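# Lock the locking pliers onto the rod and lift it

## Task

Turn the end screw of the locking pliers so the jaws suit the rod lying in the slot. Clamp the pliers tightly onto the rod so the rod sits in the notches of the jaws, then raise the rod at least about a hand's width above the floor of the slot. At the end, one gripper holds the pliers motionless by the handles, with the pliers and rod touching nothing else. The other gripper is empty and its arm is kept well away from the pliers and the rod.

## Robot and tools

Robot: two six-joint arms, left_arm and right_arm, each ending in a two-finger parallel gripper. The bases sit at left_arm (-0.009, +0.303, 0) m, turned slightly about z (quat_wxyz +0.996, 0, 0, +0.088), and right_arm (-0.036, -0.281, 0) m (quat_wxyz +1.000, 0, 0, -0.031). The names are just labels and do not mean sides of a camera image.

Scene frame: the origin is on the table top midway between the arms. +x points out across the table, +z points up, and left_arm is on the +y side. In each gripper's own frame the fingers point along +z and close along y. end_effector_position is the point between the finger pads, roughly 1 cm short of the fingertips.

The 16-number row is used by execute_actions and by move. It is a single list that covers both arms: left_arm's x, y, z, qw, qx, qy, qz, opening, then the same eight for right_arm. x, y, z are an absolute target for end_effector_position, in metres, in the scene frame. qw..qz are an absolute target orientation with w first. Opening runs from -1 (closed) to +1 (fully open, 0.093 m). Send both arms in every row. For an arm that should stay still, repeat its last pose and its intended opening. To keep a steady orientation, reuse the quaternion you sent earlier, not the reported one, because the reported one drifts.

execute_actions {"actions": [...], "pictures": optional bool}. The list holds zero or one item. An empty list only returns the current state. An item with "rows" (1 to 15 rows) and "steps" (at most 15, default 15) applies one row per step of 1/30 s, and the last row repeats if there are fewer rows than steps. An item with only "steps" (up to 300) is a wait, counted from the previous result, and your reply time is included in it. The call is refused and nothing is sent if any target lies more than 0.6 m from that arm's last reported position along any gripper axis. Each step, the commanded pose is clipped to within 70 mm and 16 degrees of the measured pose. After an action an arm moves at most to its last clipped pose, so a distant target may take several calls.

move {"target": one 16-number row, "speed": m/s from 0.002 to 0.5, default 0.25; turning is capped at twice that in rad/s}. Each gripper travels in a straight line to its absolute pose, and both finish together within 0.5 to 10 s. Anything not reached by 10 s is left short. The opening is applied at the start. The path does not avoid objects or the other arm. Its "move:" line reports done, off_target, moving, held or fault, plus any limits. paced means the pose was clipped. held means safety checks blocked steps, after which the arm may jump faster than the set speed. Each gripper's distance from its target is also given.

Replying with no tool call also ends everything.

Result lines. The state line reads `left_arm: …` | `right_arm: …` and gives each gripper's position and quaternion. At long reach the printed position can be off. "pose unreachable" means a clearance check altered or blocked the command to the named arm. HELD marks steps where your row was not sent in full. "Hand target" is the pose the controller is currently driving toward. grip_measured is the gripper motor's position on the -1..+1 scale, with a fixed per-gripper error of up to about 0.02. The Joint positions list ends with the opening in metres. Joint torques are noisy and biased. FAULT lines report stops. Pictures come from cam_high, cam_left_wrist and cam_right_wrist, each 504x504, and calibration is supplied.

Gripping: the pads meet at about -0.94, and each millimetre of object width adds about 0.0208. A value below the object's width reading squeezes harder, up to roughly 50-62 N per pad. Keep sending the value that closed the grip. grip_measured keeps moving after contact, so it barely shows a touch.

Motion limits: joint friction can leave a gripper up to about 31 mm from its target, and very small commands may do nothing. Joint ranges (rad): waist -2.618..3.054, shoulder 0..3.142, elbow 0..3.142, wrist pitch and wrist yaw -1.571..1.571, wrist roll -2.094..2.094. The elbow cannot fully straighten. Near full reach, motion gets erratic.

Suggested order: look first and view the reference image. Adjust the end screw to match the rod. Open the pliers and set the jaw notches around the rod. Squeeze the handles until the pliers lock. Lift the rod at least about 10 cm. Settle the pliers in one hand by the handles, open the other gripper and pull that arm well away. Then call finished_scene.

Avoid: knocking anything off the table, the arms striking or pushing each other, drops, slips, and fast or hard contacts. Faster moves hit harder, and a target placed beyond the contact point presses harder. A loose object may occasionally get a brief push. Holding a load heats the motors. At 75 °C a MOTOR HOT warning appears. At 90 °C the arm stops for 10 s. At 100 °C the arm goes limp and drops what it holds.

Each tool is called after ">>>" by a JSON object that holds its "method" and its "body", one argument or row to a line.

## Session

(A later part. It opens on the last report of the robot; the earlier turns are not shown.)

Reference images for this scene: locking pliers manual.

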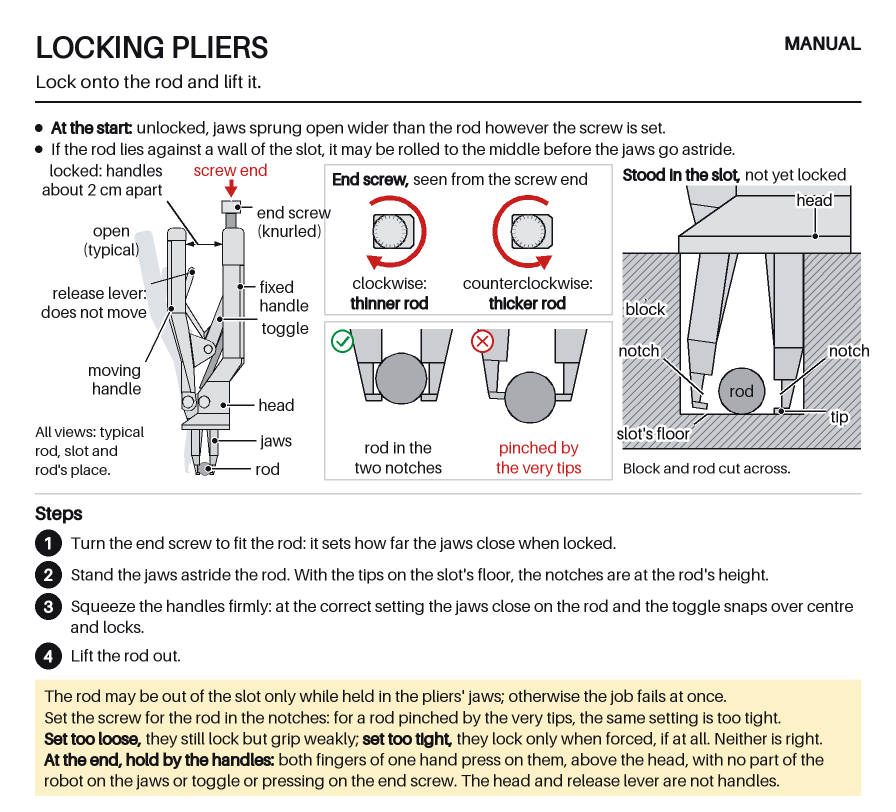

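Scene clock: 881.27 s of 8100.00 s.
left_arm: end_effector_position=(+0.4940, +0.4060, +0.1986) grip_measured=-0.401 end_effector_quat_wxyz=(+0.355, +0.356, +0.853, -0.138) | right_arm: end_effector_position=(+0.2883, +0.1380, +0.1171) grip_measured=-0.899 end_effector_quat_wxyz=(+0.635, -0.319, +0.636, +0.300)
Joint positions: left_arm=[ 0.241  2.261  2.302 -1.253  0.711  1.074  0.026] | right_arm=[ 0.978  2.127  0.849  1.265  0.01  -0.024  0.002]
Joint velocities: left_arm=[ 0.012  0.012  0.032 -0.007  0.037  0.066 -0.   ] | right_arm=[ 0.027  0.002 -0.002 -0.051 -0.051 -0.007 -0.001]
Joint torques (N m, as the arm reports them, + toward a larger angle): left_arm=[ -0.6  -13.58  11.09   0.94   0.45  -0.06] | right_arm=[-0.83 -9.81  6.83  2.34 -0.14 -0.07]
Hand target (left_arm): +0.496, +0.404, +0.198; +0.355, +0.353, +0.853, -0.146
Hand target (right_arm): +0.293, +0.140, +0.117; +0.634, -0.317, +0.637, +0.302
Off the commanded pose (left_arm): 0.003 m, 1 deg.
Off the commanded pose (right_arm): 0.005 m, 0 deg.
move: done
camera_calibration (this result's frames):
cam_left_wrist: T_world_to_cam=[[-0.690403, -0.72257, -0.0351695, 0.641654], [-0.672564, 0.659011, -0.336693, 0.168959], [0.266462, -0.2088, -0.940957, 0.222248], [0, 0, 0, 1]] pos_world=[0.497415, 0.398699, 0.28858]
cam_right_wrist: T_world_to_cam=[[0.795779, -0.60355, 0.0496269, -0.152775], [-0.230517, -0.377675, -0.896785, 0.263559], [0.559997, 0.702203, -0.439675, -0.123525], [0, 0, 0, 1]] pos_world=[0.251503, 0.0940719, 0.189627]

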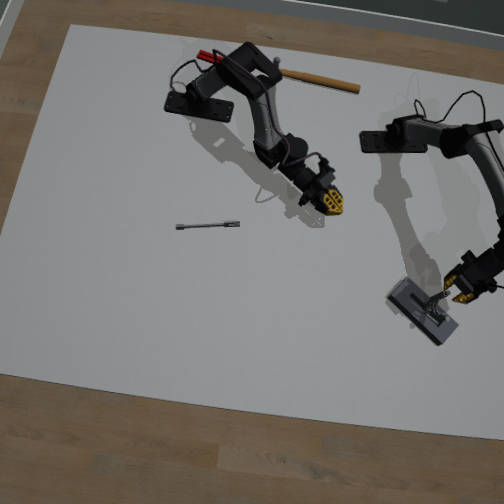

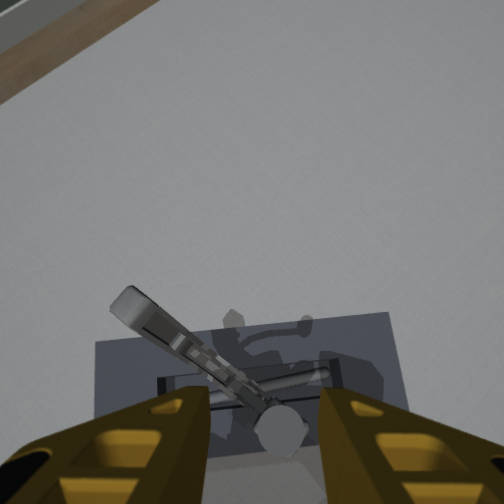

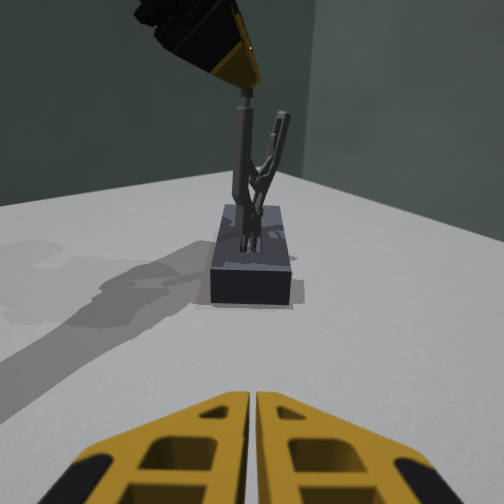

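>>> {"method": "move", "body": {
  "target": [0.490,0.400,0.182,0.354,0.354,0.854,-0.146,-0.4,0.293,0.14,0.117,0.634,-0.317,0.637,0.302,-0.9],
  "speed": 0.02
}}

Scene clock: 884.10 s of 8100.00 s.
left_arm: end_effector_position=(+0.4917, +0.4049, +0.1823) grip_measured=-0.401 end_effector_quat_wxyz=(+0.353, +0.355, +0.854, -0.142) | right_arm: end_effector_position=(+0.2883, +0.1380, +0.1171) grip_measured=-0.899 end_effector_quat_wxyz=(+0.635, -0.319, +0.636, +0.300)
Joint positions: left_arm=[ 0.241  2.233  2.193 -1.18   0.712  1.073  0.026] | right_arm=[ 0.978  2.127  0.849  1.265  0.01  -0.024  0.002]
Joint velocities: left_arm=[-0.017  0.012 -0.012 -0.037  0.022  0.007 -0.001] | right_arm=[-0.032 -0.002  0.002 -0.037  0.022  0.051 -0.   ]
Joint torques (N m, as the arm reports them, + toward a larger angle): left_arm=[ -0.81 -16.41   6.09   1.22   0.49  -0.05] | right_arm=[-0.87 -9.86  6.79  2.34 -0.13 -0.08]
Hand target (left_arm): +0.490, +0.400, +0.182; +0.354, +0.354, +0.853, -0.146
Hand target (right_arm): +0.293, +0.140, +0.117; +0.634, -0.317, +0.637, +0.302
Off the commanded pose (left_arm): 0.005 m, 1 deg.
Off the commanded pose (right_arm): 0.005 m, 0 deg.
move: done
camera_calibration (this result's frames):
cam_left_wrist: T_world_to_cam=[[-0.690761, -0.72264, -0.0253262, 0.637084], [-0.675439, 0.657354, -0.334167, 0.164344], [0.25813, -0.213723, -0.942174, 0.2136], [0, 0, 0, 1]] pos_world=[0.49594, 0.398001, 0.272302]
cam_right_wrist: T_world_to_cam=[[0.795779, -0.60355, 0.0496269, -0.152775], [-0.230517, -0.377675, -0.896785, 0.263559], [0.559997, 0.702203, -0.439675, -0.123525], [0, 0, 0, 1]] pos_world=[0.251503, 0.0940719, 0.189627]

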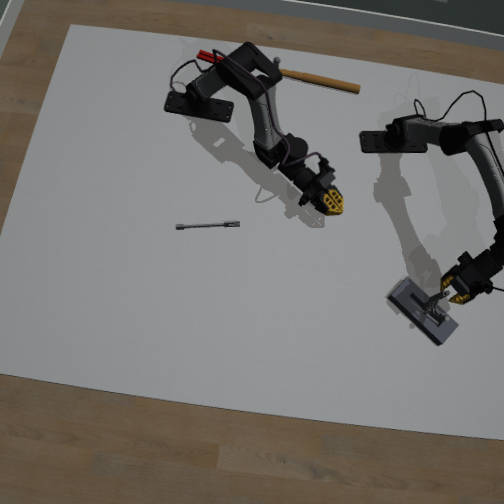

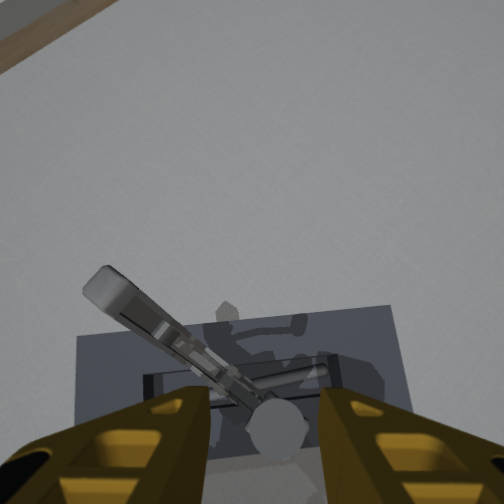

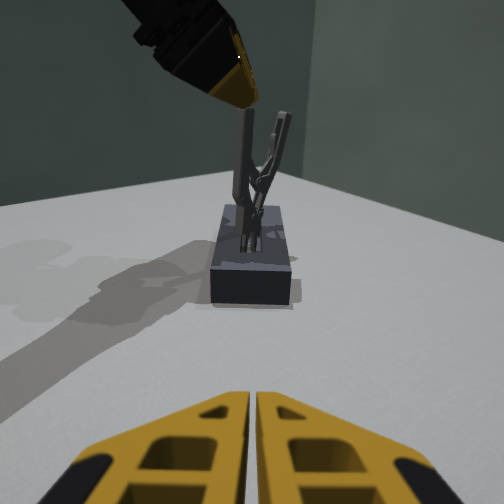

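>>> {"method": "execute_actions", "body": {
  "actions": [
    {"rows":[[0.488,0.398,0.182,0.354,0.354,0.854,-0.146,-0.5,0.293,0.14,0.117,0.634,-0.317,0.637,0.302,-0.9],[0.488,0.398,0.182,0.354,0.354,0.854,-0.146,-0.55,0.293,0.14,0.117,0.634,-0.317,0.637,0.302,-0.9],[0.488,0.398,0.182,0.354,0.354,0.854,-0.146,-0.59,0.293,0.14,0.117,0.634,-0.317,0.637,0.302,-0.9],[0.488,0.398,0.182,0.354,0.354,0.854,-0.146,-0.63,0.293,0.14,0.117,0.634,-0.317,0.637,0.302,-0.9],[0.488,0.398,0.182,0.354,0.354,0.854,-0.146,-0.67,0.293,0.14,0.117,0.634,-0.317,0.637,0.302,-0.9],[0.488,0.398,0.182,0.354,0.354,0.854,-0.146,-0.71,0.293,0.14,0.117,0.634,-0.317,0.637,0.302,-0.9],[0.488,0.398,0.182,0.354,0.354,0.854,-0.146,-0.76,0.293,0.14,0.117,0.634,-0.317,0.637,0.302,-0.9],[0.488,0.398,0.182,0.354,0.354,0.854,-0.146,-0.85,0.293,0.14,0.117,0.634,-0.317,0.637,0.302,-0.9]],"steps":13}
  ],
  "pictures": false
}}

>>> {"method": "move", "body": {
  "target": [0.489,0.402,0.182,0.323,-0.496,0.779,0.206,-0.85,0.293,0.14,0.117,0.634,-0.317,0.637,0.302,-0.9],
  "speed": 0.15
}}

Scene clock: 890.10 s of 8100.00 s.
left_arm: end_effector_position=(+0.4894, +0.4035, +0.1832) grip_measured=-0.835 end_effector_quat_wxyz=(+0.354, +0.354, +0.854, -0.142) | right_arm: end_effector_position=(+0.2883, +0.1380, +0.1171) grip_measured=-0.899 end_effector_quat_wxyz=(+0.635, -0.319, +0.636, +0.300)
Joint positions: left_arm=[ 0.24   2.216  2.165 -1.167  0.713  1.069  0.005] | right_arm=[ 0.978  2.127  0.849  1.265  0.01  -0.024  0.002]
Joint velocities: left_arm=[-0.002 -0.002  0.007 -0.037 -0.037 -0.037 -0.   ] | right_arm=[-0.012  0.002 -0.002 -0.007 -0.022 -0.037 -0.002]
Joint torques (N m, as the arm reports them, + toward a larger angle): left_arm=[ -0.96 -16.22   6.05   1.21   0.45  -0.07] | right_arm=[-0.87 -9.85  6.87  2.34 -0.13 -0.06]
Hand target (left_arm): +0.488, +0.398, +0.182; +0.354, +0.354, +0.853, -0.146
Hand target (right_arm): +0.293, +0.140, +0.117; +0.634, -0.317, +0.637, +0.302
Off the commanded pose (left_arm): 0.006 m, 0 deg.
Off the commanded pose (right_arm): 0.005 m, 0 deg.
Steps of this call (steps 1 to 167: nothing new was sent; steps 168 to 180: all 13 steps of this action). Readings (end_effector_position):
168: left_arm (+0.4922, +0.4051, +0.1824) | right_arm (+0.2883, +0.1380, +0.1171)
169: left_arm (+0.4913, +0.4047, +0.1821) | right_arm (+0.2883, +0.1380, +0.1171)
171: left_arm (+0.4897, +0.4039, +0.1821) | right_arm (+0.2883, +0.1380, +0.1171)
175: left_arm (+0.4892, +0.4030, +0.1833) | right_arm (+0.2883, +0.1380, +0.1171)
180: the state above

Scene clock: 897.27 s of 8100.00 s.
left_arm: end_effector_position=(+0.4896, +0.4036, +0.1831) grip_measured=-0.836 end_effector_quat_wxyz=(+0.319, -0.498, +0.782, +0.196) | right_arm: end_effector_position=(+0.2883, +0.1380, +0.1171) grip_measured=-0.899 end_effector_quat_wxyz=(+0.635, -0.319, +0.636, +0.300)
Joint positions: left_arm=[-0.187  2.177  2.106 -1.109 -0.678 -1.006  0.005] | right_arm=[ 0.978  2.127  0.849  1.265  0.01  -0.024  0.002]
Joint velocities: left_arm=[ 0.007 -0.007  0.002 -0.022 -0.051 -0.051  0.001] | right_arm=[-0.012  0.012  0.007 -0.037  0.051  0.051  0.   ]
Joint torques (N m, as the arm reports them, + toward a larger angle): left_arm=[ -1.02 -13.11  11.36   0.86  -0.69  -0.03] | right_arm=[-0.87 -9.83  6.84  2.34 -0.12 -0.06]
Hand target (left_arm): +0.489, +0.400, +0.182; +0.314, -0.497, +0.783, +0.202
Hand target (right_arm): +0.293, +0.140, +0.117; +0.634, -0.317, +0.637, +0.302
Off the commanded pose (left_arm): 0.002 m, 1 deg.
Off the commanded pose (right_arm): 0.005 m, 0 deg.
move: done
camera_calibration (this result's frames):
cam_left_wrist: T_world_to_cam=[[0.91307, -0.407759, -0.00603561, -0.281149], [-0.387895, -0.863831, -0.321455, 0.634883], [0.125862, 0.295852, -0.946906, 0.0746481], [0, 0, 0, 1]] pos_world=[0.493581, 0.411706, 0.273074]
cam_right_wrist: T_world_to_cam=[[0.795779, -0.60355, 0.0496269, -0.152775], [-0.230517, -0.377675, -0.896785, 0.263559], [0.559997, 0.702203, -0.439675, -0.123525], [0, 0, 0, 1]] pos_world=[0.251503, 0.0940719, 0.189627]

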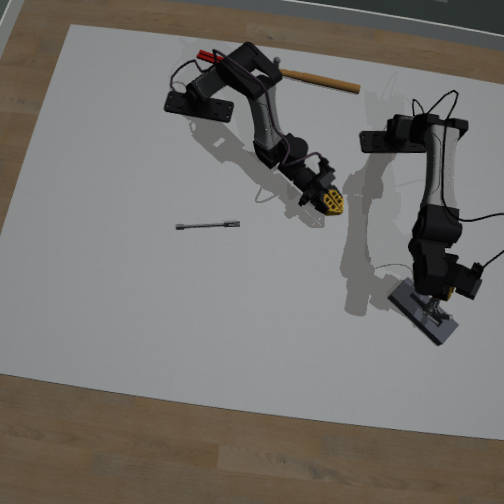

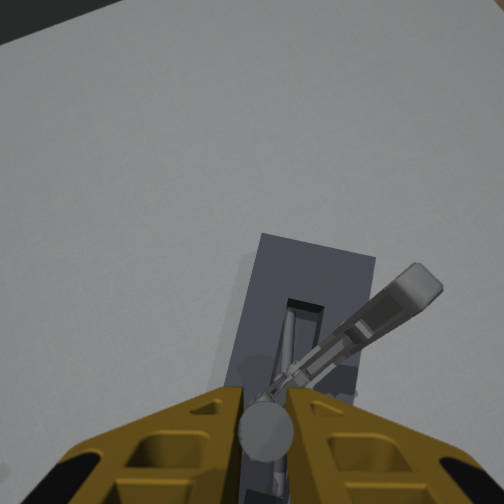

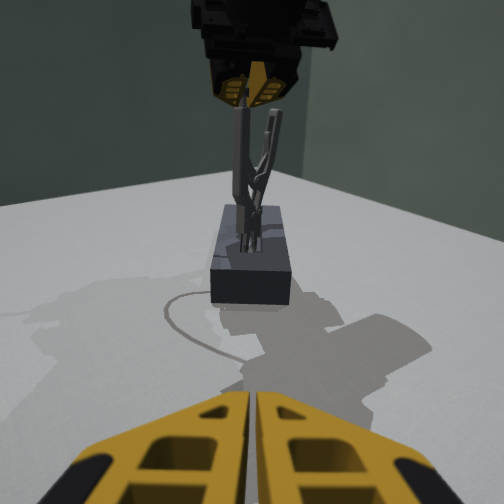

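>>> {"method": "execute_actions", "body": {
  "actions": []
}}

Scene clock: 905.90 s of 8100.00 s.
left_arm: end_effector_position=(+0.4893, +0.4036, +0.1829) grip_measured=-0.836 end_effector_quat_wxyz=(+0.318, -0.500, +0.781, +0.196) | right_arm: end_effector_position=(+0.2883, +0.1380, +0.1171) grip_measured=-0.899 end_effector_quat_wxyz=(+0.635, -0.319, +0.636, +0.300)
Joint positions: left_arm=[-0.187  2.178  2.107 -1.111 -0.678 -1.01   0.005] | right_arm=[ 0.978  2.127  0.849  1.265  0.01  -0.024  0.002]
Joint velocities: left_arm=[-0.002 -0.002 -0.007 -0.037  0.037 -0.007 -0.001] | right_arm=[-0.027 -0.027  0.002 -0.022 -0.066  0.095  0.   ]
Joint torques (N m, as the arm reports them, + toward a larger angle): left_arm=[ -1.02 -13.08  11.23   0.84  -0.69  -0.05] | right_arm=[-0.89 -9.85  6.87  2.35 -0.13 -0.07]
Hand target (left_arm): +0.489, +0.400, +0.181; +0.314, -0.497, +0.783, +0.202
Hand target (right_arm): +0.293, +0.140, +0.117; +0.634, -0.317, +0.637, +0.302
Off the commanded pose (left_arm): 0.002 m, 1 deg.
Off the commanded pose (right_arm): 0.005 m, 0 deg.
Steps of this call (steps 1 to 259: nothing new was sent). Readings (end_effector_position):
1: left_arm (+0.4896, +0.4036, +0.1829) | right_arm (+0.2883, +0.1380, +0.1171)
2: left_arm (+0.4896, +0.4036, +0.1830) | right_arm (+0.2883, +0.1380, +0.1171)
4: left_arm (+0.4895, +0.4036, +0.1830) | right_arm (+0.2883, +0.1380, +0.1171)
8: left_arm (+0.4894, +0.4036, +0.1829) | right_arm (+0.2883, +0.1380, +0.1171)
259: the state above
camera_calibration (this result's frames):
cam_left_wrist: T_world_to_cam=[[0.914301, -0.405003, -0.00522944, -0.28269], [-0.385175, -0.8654, -0.320505, 0.633802], [0.12528, 0.295052, -0.947232, 0.0751354], [0, 0, 0, 1]] pos_world=[0.493175, 0.411833, 0.272829]
cam_right_wrist: T_world_to_cam=[[0.795779, -0.60355, 0.0496269, -0.152775], [-0.230517, -0.377675, -0.896785, 0.263559], [0.559997, 0.702203, -0.439675, -0.123525], [0, 0, 0, 1]] pos_world=[0.251503, 0.0940719, 0.189627]

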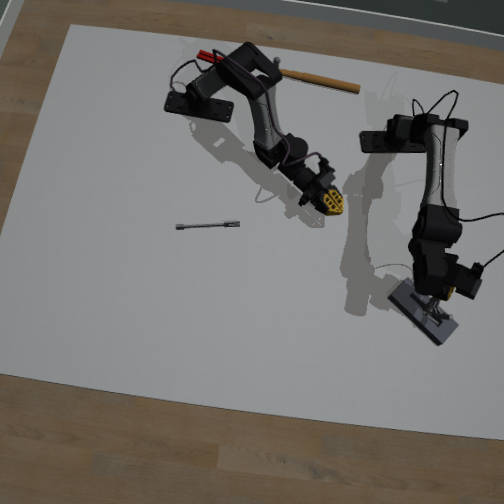

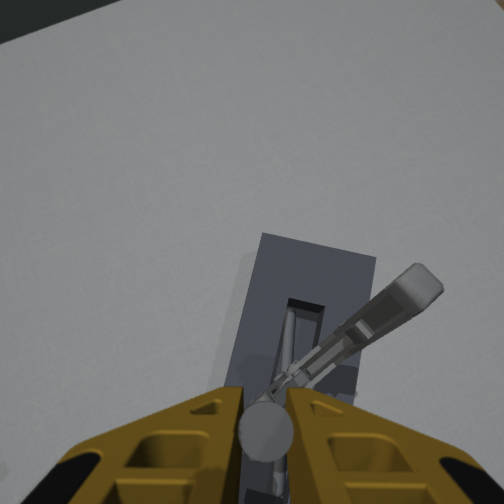

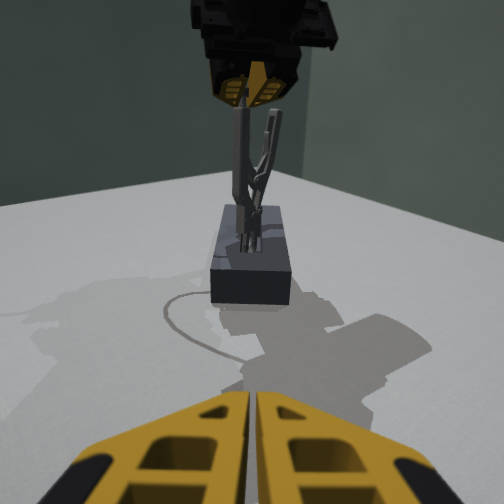

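>>> {"method": "move", "body": {
  "target": [0.480,0.405,0.182,0.379,-0.121,0.916,0.050,-0.85,0.293,0.14,0.117,0.634,-0.317,0.637,0.302,-0.9],
  "speed": 0.15
}}

Scene clock: 911.27 s of 8100.00 s.
left_arm: end_effector_position=(+0.4851, +0.4006, +0.1861) grip_measured=-0.836 end_effector_quat_wxyz=(+0.382, -0.121, +0.915, +0.049) | right_arm: end_effector_position=(+0.2883, +0.1380, +0.1171) grip_measured=-0.899 end_effector_quat_wxyz=(+0.635, -0.319, +0.636, +0.300)
Joint positions: left_arm=[-0.003  1.799  1.504 -0.488 -0.061 -0.064  0.005] | right_arm=[ 0.978  2.127  0.849  1.265  0.01  -0.024  0.002]
Joint velocities: left_arm=[-0.012 -0.017 -0.007 -0.081  0.007  0.051 -0.001] | right_arm=[-0.007  0.007 -0.007 -0.007  0.051  0.022  0.   ]
Joint torques (N m, as the arm reports them, + toward a larger angle): left_arm=[  0.54 -13.22   7.31   2.21  -0.15   0.2 ] | right_arm=[-0.84 -9.82  6.88  2.34 -0.13 -0.07]
Hand target (left_arm): +0.480, +0.406, +0.185; +0.382, -0.119, +0.915, +0.055
Hand target (right_arm): +0.293, +0.140, +0.117; +0.634, -0.317, +0.637, +0.302
Off the commanded pose (left_arm): 0.008 m, 0 deg.
Off the commanded pose (right_arm): 0.005 m, 0 deg.
move: done
camera_calibration (this result's frames):
cam_left_wrist: T_world_to_cam=[[0.279922, -0.959912, -0.0145956, 0.251687], [-0.902957, -0.258089, -0.343598, 0.642749], [0.326057, 0.10936, -0.939003, 0.0550528], [0, 0, 0, 1]] pos_world=[0.491971, 0.401463, 0.276216]
cam_right_wrist: T_world_to_cam=[[0.795779, -0.60355, 0.0496269, -0.152775], [-0.230517, -0.377675, -0.896785, 0.263559], [0.559997, 0.702203, -0.439675, -0.123525], [0, 0, 0, 1]] pos_world=[0.251503, 0.0940719, 0.189627]

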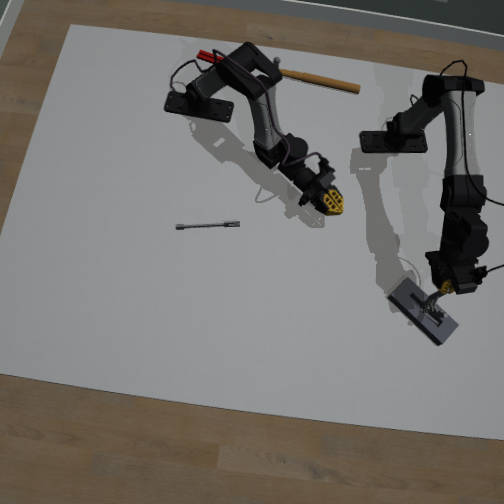

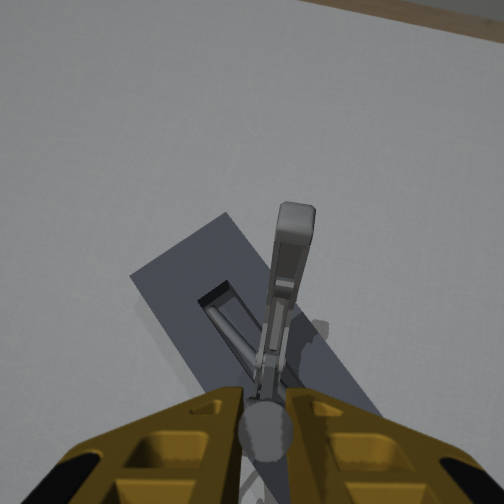

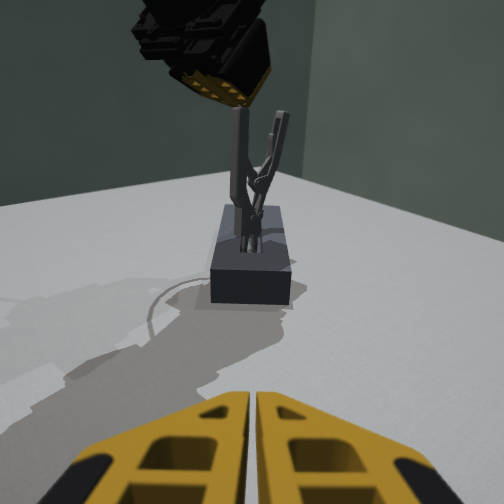

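>>> {"method": "zoom_image", "body": {
  "camera": "cam_right_wrist",
  "region": [190, 140, 320, 270]
}}

>>> {"method": "zoom_image", "body": {
  "camera": "cam_left_wrist",
  "region": [170, 250, 370, 450]
}}

Region (190, 140, 320, 270) of cam_right_wrist's 504x504 image, scaled by 3.877, with more detail than that image has.

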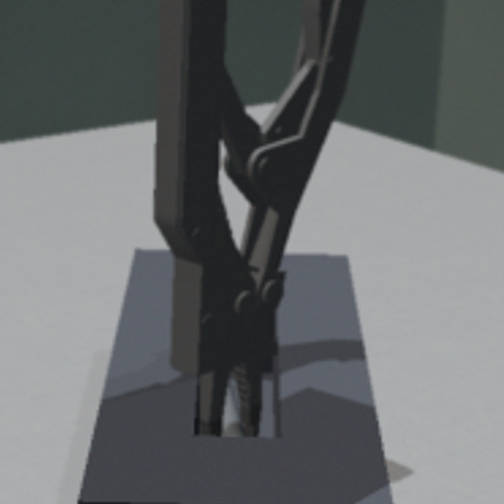

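Region (170, 250, 370, 450) of cam_left_wrist's 504x504 image, scaled by 2.520, with more detail than that image has.

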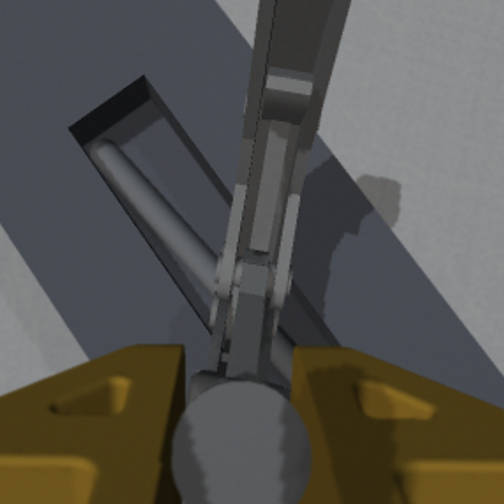

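>>> {"method": "move", "body": {
  "target": [0.489,0.402,0.182,0.323,-0.496,0.779,0.206,-0.85,0.293,0.14,0.117,0.634,-0.317,0.637,0.302,-0.9],
  "speed": 0.2
}}

>>> {"method": "execute_actions", "body": {
  "actions": [
    {"rows":[[0.489,0.402,0.182,0.323,-0.496,0.779,0.206,-0.78,0.293,0.14,0.117,0.634,-0.317,0.637,0.302,-0.9],[0.489,0.402,0.182,0.323,-0.496,0.779,0.206,-0.76,0.293,0.14,0.117,0.634,-0.317,0.637,0.302,-0.9],[0.489,0.402,0.182,0.323,-0.496,0.779,0.206,-0.74,0.293,0.14,0.117,0.634,-0.317,0.637,0.302,-0.9],[0.489,0.402,0.182,0.323,-0.496,0.779,0.206,-0.72,0.293,0.14,0.117,0.634,-0.317,0.637,0.302,-0.9],[0.489,0.402,0.182,0.323,-0.496,0.779,0.206,-0.70,0.293,0.14,0.117,0.634,-0.317,0.637,0.302,-0.9],[0.489,0.402,0.182,0.323,-0.496,0.779,0.206,-0.68,0.293,0.14,0.117,0.634,-0.317,0.637,0.302,-0.9],[0.489,0.402,0.182,0.323,-0.496,0.779,0.206,-0.66,0.293,0.14,0.117,0.634,-0.317,0.637,0.302,-0.9],[0.489,0.402,0.182,0.323,-0.496,0.779,0.206,-0.64,0.293,0.14,0.117,0.634,-0.317,0.637,0.302,-0.9],[0.489,0.402,0.182,0.323,-0.496,0.779,0.206,-0.61,0.293,0.14,0.117,0.634,-0.317,0.637,0.302,-0.9],[0.489,0.402,0.182,0.323,-0.496,0.779,0.206,-0.58,0.293,0.14,0.117,0.634,-0.317,0.637,0.302,-0.9],[0.489,0.402,0.182,0.323,-0.496,0.779,0.206,-0.54,0.293,0.14,0.117,0.634,-0.317,0.637,0.302,-0.9],[0.489,0.402,0.182,0.323,-0.496,0.779,0.206,-0.5,0.293,0.14,0.117,0.634,-0.317,0.637,0.302,-0.9],[0.489,0.402,0.182,0.323,-0.496,0.779,0.206,-0.44,0.293,0.14,0.117,0.634,-0.317,0.637,0.302,-0.9],[0.489,0.402,0.182,0.323,-0.496,0.779,0.206,-0.38,0.293,0.14,0.117,0.634,-0.317,0.637,0.302,-0.9]],"steps":15}
  ]
}}

Scene clock: 929.43 s of 8100.00 s.
left_arm: end_effector_position=(+0.4881, +0.4042, +0.1829) grip_measured=-0.836 end_effector_quat_wxyz=(+0.323, -0.497, +0.781, +0.197) | right_arm: end_effector_position=(+0.2883, +0.1380, +0.1171) grip_measured=-0.899 end_effector_quat_wxyz=(+0.635, -0.319, +0.636, +0.300)
Joint positions: left_arm=[-0.188  2.16   2.072 -1.082 -0.685 -1.002  0.005] | right_arm=[ 0.978  2.127  0.849  1.265  0.01  -0.024  0.002]
Joint velocities: left_arm=[-0.012  0.007  0.002  0.007 -0.007  0.007  0.   ] | right_arm=[-0.007  0.012  0.007 -0.066  0.022 -0.095  0.001]
Joint torques (N m, as the arm reports them, + toward a larger angle): left_arm=[ -1.   -12.43  11.1    0.93  -0.64  -0.07] | right_arm=[-0.83 -9.84  6.89  2.34 -0.13 -0.07]
Hand target (left_arm): +0.489, +0.401, +0.179; +0.318, -0.497, +0.781, +0.203
Hand target (right_arm): +0.293, +0.140, +0.117; +0.634, -0.317, +0.637, +0.302
Off the commanded pose (left_arm): 0.003 m, 1 deg.
Off the commanded pose (right_arm): 0.005 m, 0 deg.
move: done
camera_calibration (this result's frames):
cam_left_wrist: T_world_to_cam=[[0.912702, -0.408617, -0.00287213, -0.279554], [-0.38646, -0.860886, -0.330942, 0.63457], [0.132756, 0.303162, -0.943647, 0.0675592], [0, 0, 0, 1]] pos_world=[0.491417, 0.411581, 0.272955]
cam_right_wrist: T_world_to_cam=[[0.795779, -0.60355, 0.0496269, -0.152775], [-0.230517, -0.377675, -0.896785, 0.263559], [0.559997, 0.702203, -0.439675, -0.123525], [0, 0, 0, 1]] pos_world=[0.251503, 0.0940719, 0.189627]

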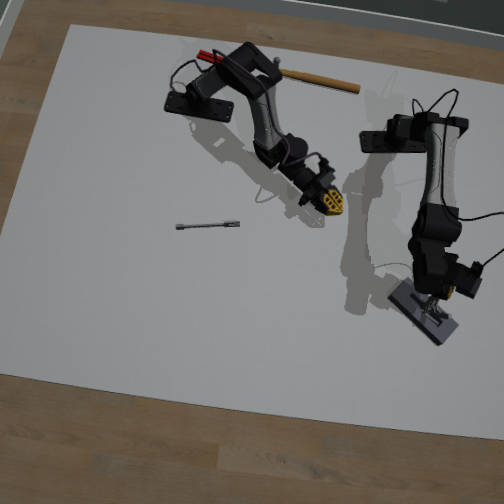

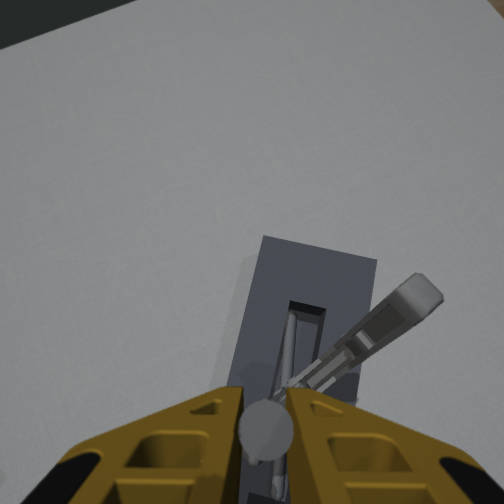

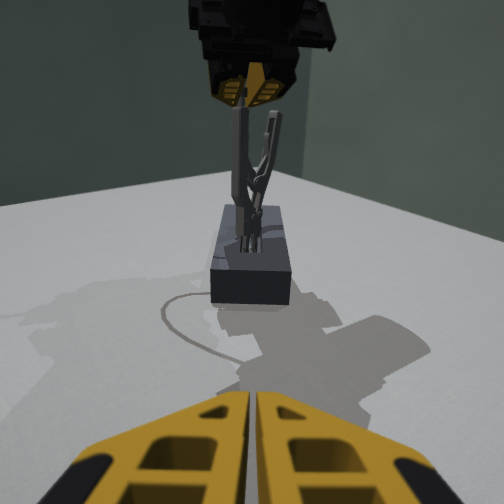

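Scene clock: 929.93 s of 8100.00 s.
left_arm: end_effector_position=(+0.4866, +0.4057, +0.1838) grip_measured=-0.388 end_effector_quat_wxyz=(+0.324, -0.498, +0.779, +0.203) | right_arm: end_effector_position=(+0.2883, +0.1380, +0.1171) grip_measured=-0.899 end_effector_quat_wxyz=(+0.635, -0.319, +0.636, +0.300)
Joint positions: left_arm=[-0.188  2.16   2.072 -1.088 -0.697 -1.004  0.027] | right_arm=[ 0.978  2.127  0.849  1.265  0.01  -0.024  0.002]
Joint velocities: left_arm=[ 0.012 -0.007 -0.012 -0.007 -0.139  0.022  0.013] | right_arm=[-0.022  0.002  0.007 -0.066  0.007  0.007 -0.   ]
Joint torques (N m, as the arm reports them, + toward a larger angle): left_arm=[ -1.01 -12.98  10.88   1.04  -0.61  -0.06] | right_arm=[-0.84 -9.92  6.89  2.34 -0.13 -0.07]
Hand target (left_arm): +0.489, +0.402, +0.182; +0.323, -0.496, +0.779, +0.206
Hand target (right_arm): +0.293, +0.140, +0.117; +0.634, -0.317, +0.637, +0.302
Off the commanded pose (left_arm): 0.005 m, 0 deg.
Off the commanded pose (right_arm): 0.005 m, 0 deg.
Steps of this call (steps 1 to 15: all 15 steps of this action). Readings (end_effector_position):
1: left_arm (+0.4881, +0.4043, +0.1832) | right_arm (+0.2883, +0.1380, +0.1171)
2: left_arm (+0.4881, +0.4044, +0.1832) | right_arm (+0.2883, +0.1380, +0.1171)
4: left_arm (+0.4880, +0.4045, +0.1833) | right_arm (+0.2883, +0.1380, +0.1171)
8: left_arm (+0.4875, +0.4054, +0.1839) | right_arm (+0.2883, +0.1380, +0.1171)
15: the state above
camera_calibration (this result's frames):
cam_left_wrist: T_world_to_cam=[[0.914972, -0.403368, -0.0110153, -0.279294], [-0.38301, -0.859553, -0.338339, 0.634748], [0.127007, 0.313789, -0.94096, 0.0660744], [0, 0, 0, 1]] pos_world=[0.490269, 0.412208, 0.273857]
cam_right_wrist: T_world_to_cam=[[0.795779, -0.60355, 0.0496269, -0.152775], [-0.230517, -0.377675, -0.896785, 0.263559], [0.559997, 0.702203, -0.439675, -0.123525], [0, 0, 0, 1]] pos_world=[0.251503, 0.0940719, 0.189627]

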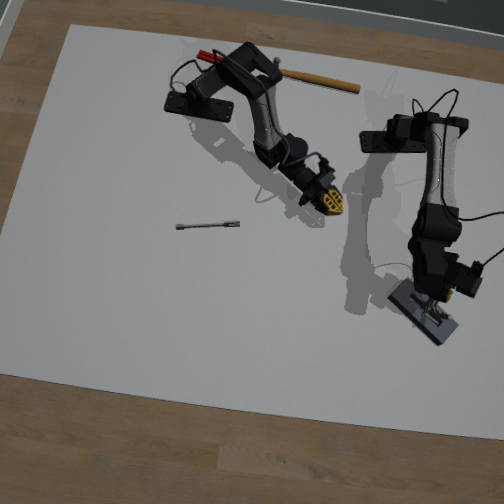

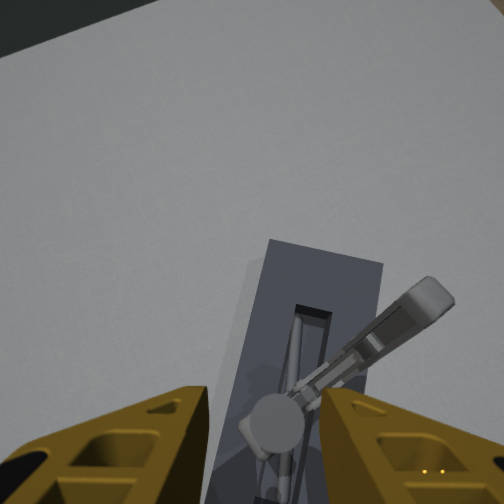

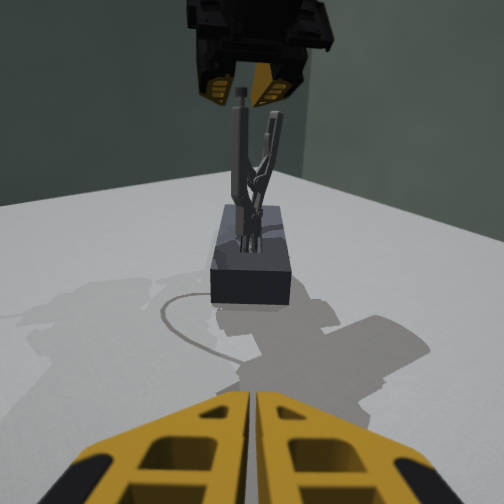

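>>> {"method": "move", "body": {
  "target": [0.489,0.404,0.20,0.381,-0.080,0.920,0.033,-0.2,0.293,0.14,0.117,0.634,-0.317,0.637,0.302,-0.9],
  "speed": 0.3
}}

Scene clock: 934.10 s of 8100.00 s.
left_arm: end_effector_position=(+0.4924, +0.4030, +0.2054) grip_measured=-0.201 end_effector_quat_wxyz=(+0.385, -0.080, +0.919, +0.039) | right_arm: end_effector_position=(+0.2883, +0.1380, +0.1171) grip_measured=-0.899 end_effector_quat_wxyz=(+0.635, -0.319, +0.636, +0.300)
Joint positions: left_arm=[ 0.023  1.823  1.606 -0.56   0.008  0.021  0.036] | right_arm=[ 0.978  2.127  0.849  1.265  0.01  -0.024  0.002]
Joint velocities: left_arm=[-0.002 -0.007 -0.002 -0.066 -0.037  0.007  0.001] | right_arm=[-0.002  0.027  0.002  0.022  0.037 -0.11   0.   ]
Joint torques (N m, as the arm reports them, + toward a larger angle): left_arm=[  0.15 -13.14   7.65   2.23   0.01   0.14] | right_arm=[-0.81 -9.82  6.84  2.35 -0.13 -0.06]
Hand target (left_arm): +0.489, +0.405, +0.203; +0.384, -0.077, +0.919, +0.039
Hand target (right_arm): +0.293, +0.140, +0.117; +0.634, -0.317, +0.637, +0.302
Off the commanded pose (left_arm): 0.006 m, 1 deg.
Off the commanded pose (right_arm): 0.005 m, 0 deg.
move: done
camera_calibration (this result's frames):
cam_left_wrist: T_world_to_cam=[[0.197965, -0.979849, -0.0265853, 0.303153], [-0.920555, -0.176531, -0.348446, 0.633414], [0.336731, 0.0934533, -0.936952, 0.0712499], [0, 0, 0, 1]] pos_world=[0.499087, 0.402203, 0.295528]
cam_right_wrist: T_world_to_cam=[[0.795779, -0.60355, 0.0496269, -0.152775], [-0.230517, -0.377675, -0.896785, 0.263559], [0.559997, 0.702203, -0.439675, -0.123525], [0, 0, 0, 1]] pos_world=[0.251503, 0.0940719, 0.189627]

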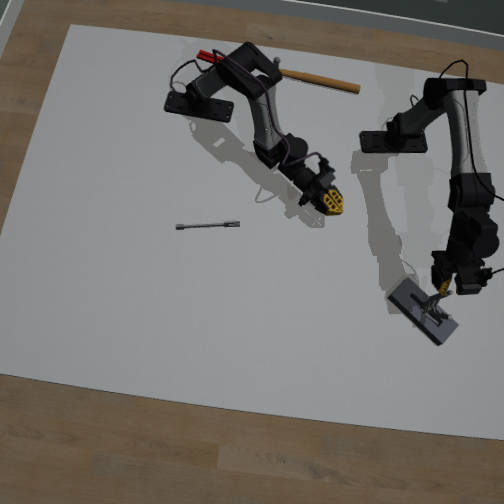

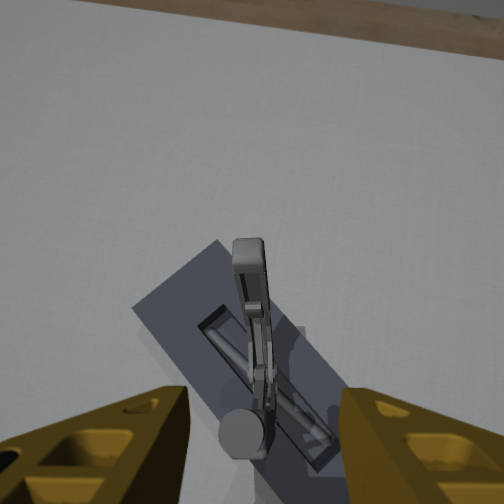

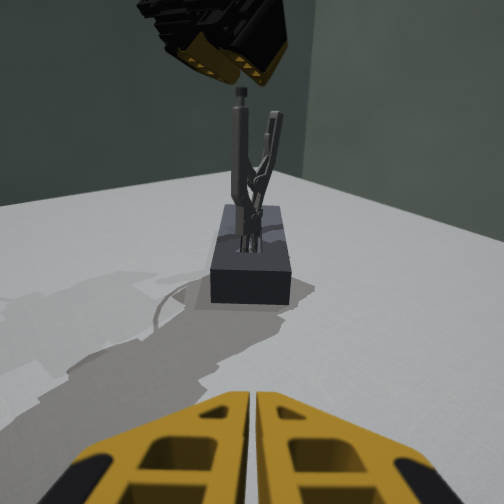

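>>> {"method": "move", "body": {
  "target": [0.485,0.412,0.150,0.381,-0.080,0.920,0.033,-0.2,0.293,0.14,0.117,0.634,-0.317,0.637,0.302,-0.9],
  "speed": 0.1
}}

Scene clock: 937.57 s of 8100.00 s.
left_arm: end_effector_position=(+0.4894, +0.4098, +0.1615) grip_measured=-0.201 end_effector_quat_wxyz=(+0.390, -0.081, +0.917, +0.034) | right_arm: end_effector_position=(+0.2883, +0.1380, +0.1171) grip_measured=-0.899 end_effector_quat_wxyz=(+0.635, -0.319, +0.636, +0.300)
Joint positions: left_arm=[ 0.045  1.823  1.425 -0.37   0.033  0.032  0.036] | right_arm=[ 0.978  2.127  0.849  1.265  0.01  -0.024  0.002]
Joint velocities: left_arm=[ 0.002  0.002  0.012  0.022  0.007 -0.037 -0.   ] | right_arm=[-0.012  0.007 -0.017  0.007  0.066  0.022 -0.001]
Joint torques (N m, as the arm reports them, + toward a larger angle): left_arm=[  0.32 -11.24   7.37   2.23   0.     0.12] | right_arm=[-0.84 -9.84  6.84  2.35 -0.14 -0.06]
Hand target (left_arm): +0.486, +0.412, +0.150; +0.381, -0.080, +0.920, +0.033
Hand target (right_arm): +0.293, +0.140, +0.117; +0.634, -0.317, +0.637, +0.302
Off the commanded pose (left_arm): 0.013 m, 1 deg.
Off the commanded pose (right_arm): 0.005 m, 0 deg.
move: off_target (left_arm)
camera_calibration (this result's frames):
cam_left_wrist: T_world_to_cam=[[0.195534, -0.980558, -0.0165224, 0.309065], [-0.917186, -0.17688, -0.357048, 0.616439], [0.347184, 0.0849689, -0.93394, 0.0284109], [0, 0, 0, 1]] pos_world=[0.495093, 0.409678, 0.251739]
cam_right_wrist: T_world_to_cam=[[0.795779, -0.60355, 0.0496269, -0.152775], [-0.230517, -0.377675, -0.896785, 0.263559], [0.559997, 0.702203, -0.439675, -0.123525], [0, 0, 0, 1]] pos_world=[0.251503, 0.0940719, 0.189627]

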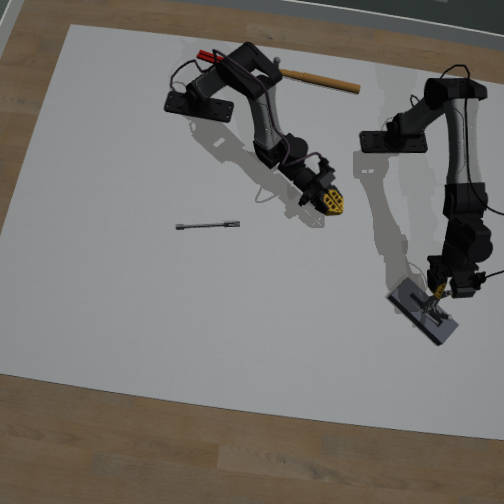

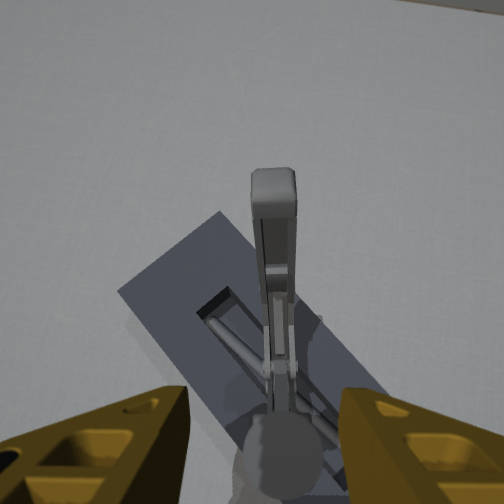

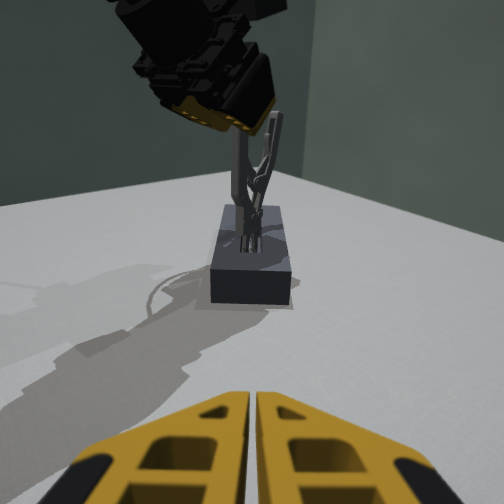

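>>> {"method": "move", "body": {
  "target": [0.481,0.408,0.139,0.381,-0.080,0.920,0.033,-0.3,0.293,0.14,0.117,0.634,-0.317,0.637,0.302,-0.9],
  "speed": 0.05
}}

Scene clock: 941.03 s of 8100.00 s.
left_arm: end_effector_position=(+0.4845, +0.4086, +0.1451) grip_measured=-0.299 end_effector_quat_wxyz=(+0.384, -0.081, +0.919, +0.033) | right_arm: end_effector_position=(+0.2883, +0.1380, +0.1171) grip_measured=-0.899 end_effector_quat_wxyz=(+0.635, -0.319, +0.636, +0.300)
Joint positions: left_arm=[ 0.045  1.823  1.369 -0.327  0.034  0.032  0.031] | right_arm=[ 0.978  2.127  0.849  1.265  0.01  -0.024  0.002]
Joint velocities: left_arm=[ 0.002  0.007  0.002 -0.066 -0.051 -0.007  0.   ] | right_arm=[-0.002  0.002 -0.007 -0.007  0.007 -0.007 -0.   ]
Joint torques (N m, as the arm reports them, + toward a larger angle): left_arm=[ -0.23 -12.13   7.24   2.2   -0.09   0.07] | right_arm=[-0.84 -9.8   6.83  2.34 -0.12 -0.05]
Hand target (left_arm): +0.481, +0.408, +0.139; +0.381, -0.080, +0.921, +0.033
Hand target (right_arm): +0.293, +0.140, +0.117; +0.634, -0.317, +0.637, +0.302
Off the commanded pose (left_arm): 0.007 m, 0 deg.
Off the commanded pose (right_arm): 0.005 m, 0 deg.
move: done
camera_calibration (this result's frames):
cam_left_wrist: T_world_to_cam=[[0.19505, -0.980664, -0.0159136, 0.308795], [-0.921911, -0.177779, -0.344201, 0.606713], [0.334716, 0.0818072, -0.938761, 0.0228401], [0, 0, 0, 1]] pos_world=[0.49146, 0.408817, 0.235187]
cam_right_wrist: T_world_to_cam=[[0.795779, -0.60355, 0.0496269, -0.152775], [-0.230517, -0.377675, -0.896785, 0.263559], [0.559997, 0.702203, -0.439675, -0.123525], [0, 0, 0, 1]] pos_world=[0.251503, 0.0940719, 0.189627]

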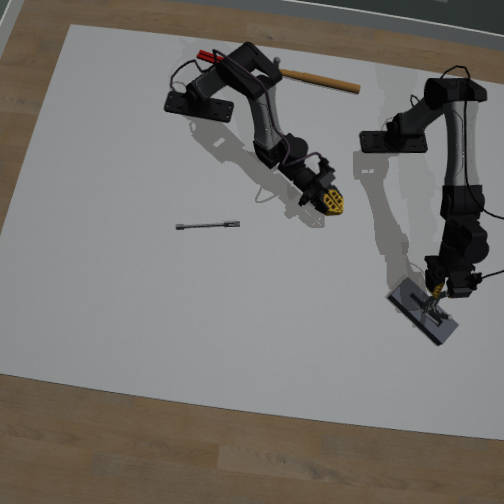

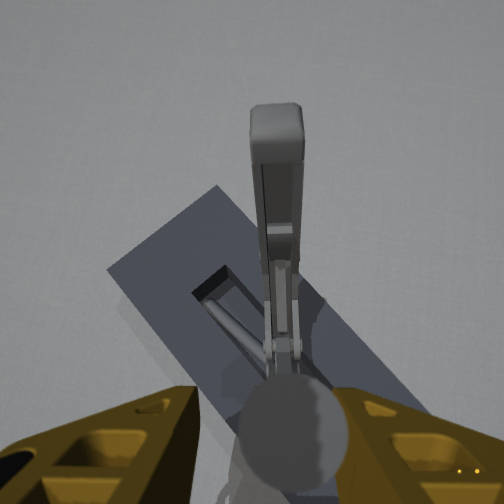

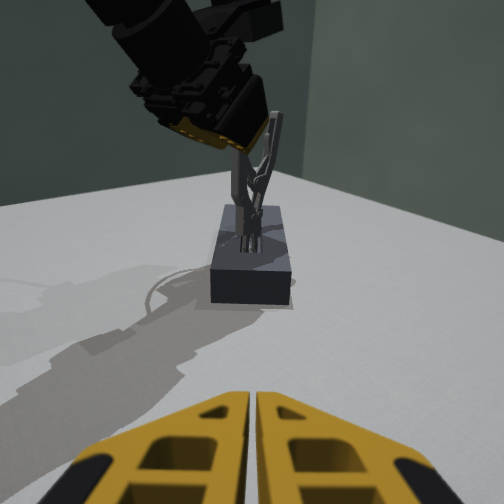

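>>> {"method": "execute_actions", "body": {
  "actions": [
    {"rows":[[0.482,0.405,0.139,0.381,-0.080,0.920,0.033,-0.36,0.293,0.14,0.117,0.634,-0.317,0.637,0.302,-0.9],[0.482,0.404,0.139,0.381,-0.080,0.920,0.033,-0.42,0.293,0.14,0.117,0.634,-0.317,0.637,0.302,-0.9],[0.482,0.403,0.139,0.381,-0.080,0.920,0.033,-0.47,0.293,0.14,0.117,0.634,-0.317,0.637,0.302,-0.9],[0.482,0.402,0.139,0.381,-0.080,0.920,0.033,-0.51,0.293,0.14,0.117,0.634,-0.317,0.637,0.302,-0.9],[0.482,0.402,0.139,0.381,-0.080,0.920,0.033,-0.55,0.293,0.14,0.117,0.634,-0.317,0.637,0.302,-0.9],[0.482,0.402,0.139,0.381,-0.080,0.920,0.033,-0.58,0.293,0.14,0.117,0.634,-0.317,0.637,0.302,-0.9],[0.482,0.402,0.139,0.381,-0.080,0.920,0.033,-0.61,0.293,0.14,0.117,0.634,-0.317,0.637,0.302,-0.9],[0.482,0.402,0.139,0.381,-0.080,0.920,0.033,-0.64,0.293,0.14,0.117,0.634,-0.317,0.637,0.302,-0.9],[0.482,0.402,0.139,0.381,-0.080,0.920,0.033,-0.67,0.293,0.14,0.117,0.634,-0.317,0.637,0.302,-0.9],[0.482,0.402,0.139,0.381,-0.080,0.920,0.033,-0.70,0.293,0.14,0.117,0.634,-0.317,0.637,0.302,-0.9],[0.482,0.402,0.139,0.381,-0.080,0.920,0.033,-0.73,0.293,0.14,0.117,0.634,-0.317,0.637,0.302,-0.9],[0.482,0.402,0.139,0.381,-0.080,0.920,0.033,-0.76,0.293,0.14,0.117,0.634,-0.317,0.637,0.302,-0.9],[0.482,0.402,0.139,0.381,-0.080,0.920,0.033,-0.79,0.293,0.14,0.117,0.634,-0.317,0.637,0.302,-0.9],[0.482,0.402,0.139,0.381,-0.080,0.920,0.033,-0.81,0.293,0.14,0.117,0.634,-0.317,0.637,0.302,-0.9]],"steps":15}
  ]
}}

Scene clock: 949.97 s of 8100.00 s.
left_arm: end_effector_position=(+0.4871, +0.4021, +0.1463) grip_measured=-0.795 end_effector_quat_wxyz=(+0.387, -0.076, +0.918, +0.029) | right_arm: end_effector_position=(+0.2883, +0.1380, +0.1171) grip_measured=-0.899 end_effector_quat_wxyz=(+0.635, -0.319, +0.636, +0.300)
Joint positions: left_arm=[ 0.032  1.823  1.369 -0.32   0.036  0.027  0.007] | right_arm=[ 0.978  2.127  0.849  1.265  0.01  -0.024  0.002]
Joint velocities: left_arm=[ 0.002  0.007 -0.012  0.051  0.007 -0.022 -0.004] | right_arm=[-0.007 -0.012  0.007 -0.022  0.022 -0.037  0.001]
Joint torques (N m, as the arm reports them, + toward a larger angle): left_arm=[ -0.4  -12.47   7.02   2.24  -0.2    0.03] | right_arm=[-0.9  -9.81  6.83  2.36 -0.12 -0.07]
Hand target (left_arm): +0.482, +0.402, +0.139; +0.381, -0.080, +0.921, +0.033
Hand target (right_arm): +0.293, +0.140, +0.117; +0.634, -0.317, +0.637, +0.302
Off the commanded pose (left_arm): 0.009 m, 1 deg.
Off the commanded pose (right_arm): 0.005 m, 0 deg.
Steps of this call (steps 1 to 253: nothing new was sent; steps 254 to 268: all 15 steps of this action). Readings (end_effector_position):
254: left_arm (+0.4854, +0.4088, +0.1460) | right_arm (+0.2883, +0.1380, +0.1171)
255: left_arm (+0.4854, +0.4089, +0.1460) | right_arm (+0.2883, +0.1380, +0.1171)
257: left_arm (+0.4855, +0.4089, +0.1461) | right_arm (+0.2883, +0.1380, +0.1171)
261: left_arm (+0.4859, +0.4069, +0.1460) | right_arm (+0.2883, +0.1380, +0.1171)
268: the state above
camera_calibration (this result's frames):
cam_left_wrist: T_world_to_cam=[[0.183969, -0.982868, -0.0112127, 0.307498], [-0.921246, -0.168435, -0.35062, 0.605157], [0.342725, 0.0748328, -0.936451, 0.0222142], [0, 0, 0, 1]] pos_world=[0.493315, 0.402497, 0.236431]
cam_right_wrist: T_world_to_cam=[[0.795779, -0.60355, 0.0496269, -0.152775], [-0.230517, -0.377675, -0.896785, 0.263559], [0.559997, 0.702203, -0.439675, -0.123525], [0, 0, 0, 1]] pos_world=[0.251503, 0.0940719, 0.189627]

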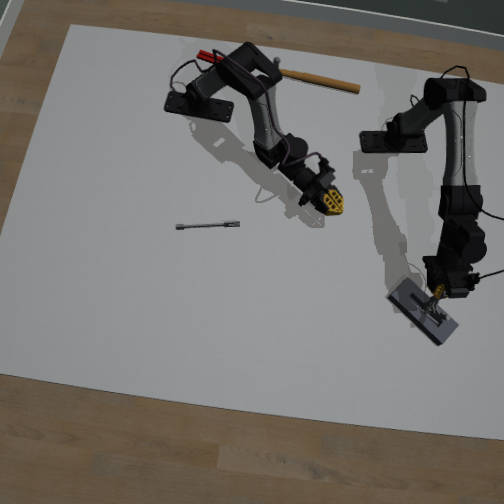

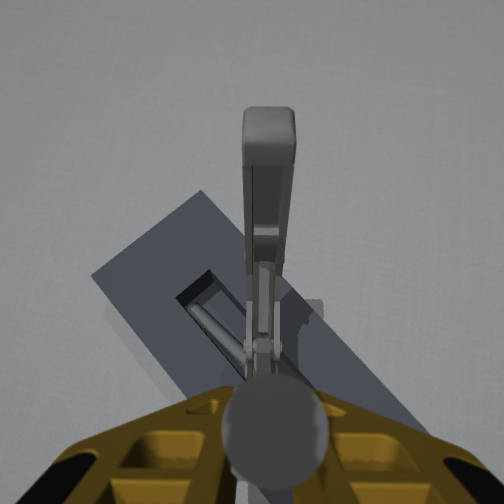

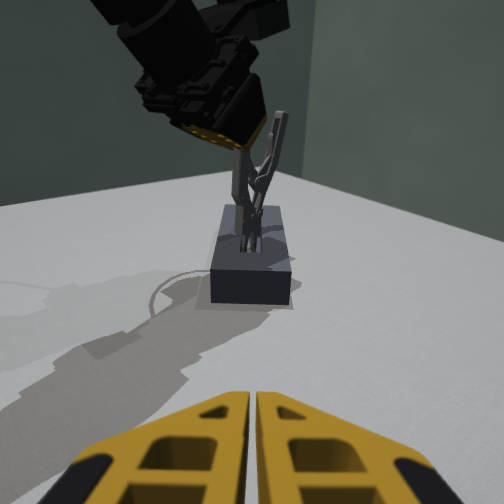

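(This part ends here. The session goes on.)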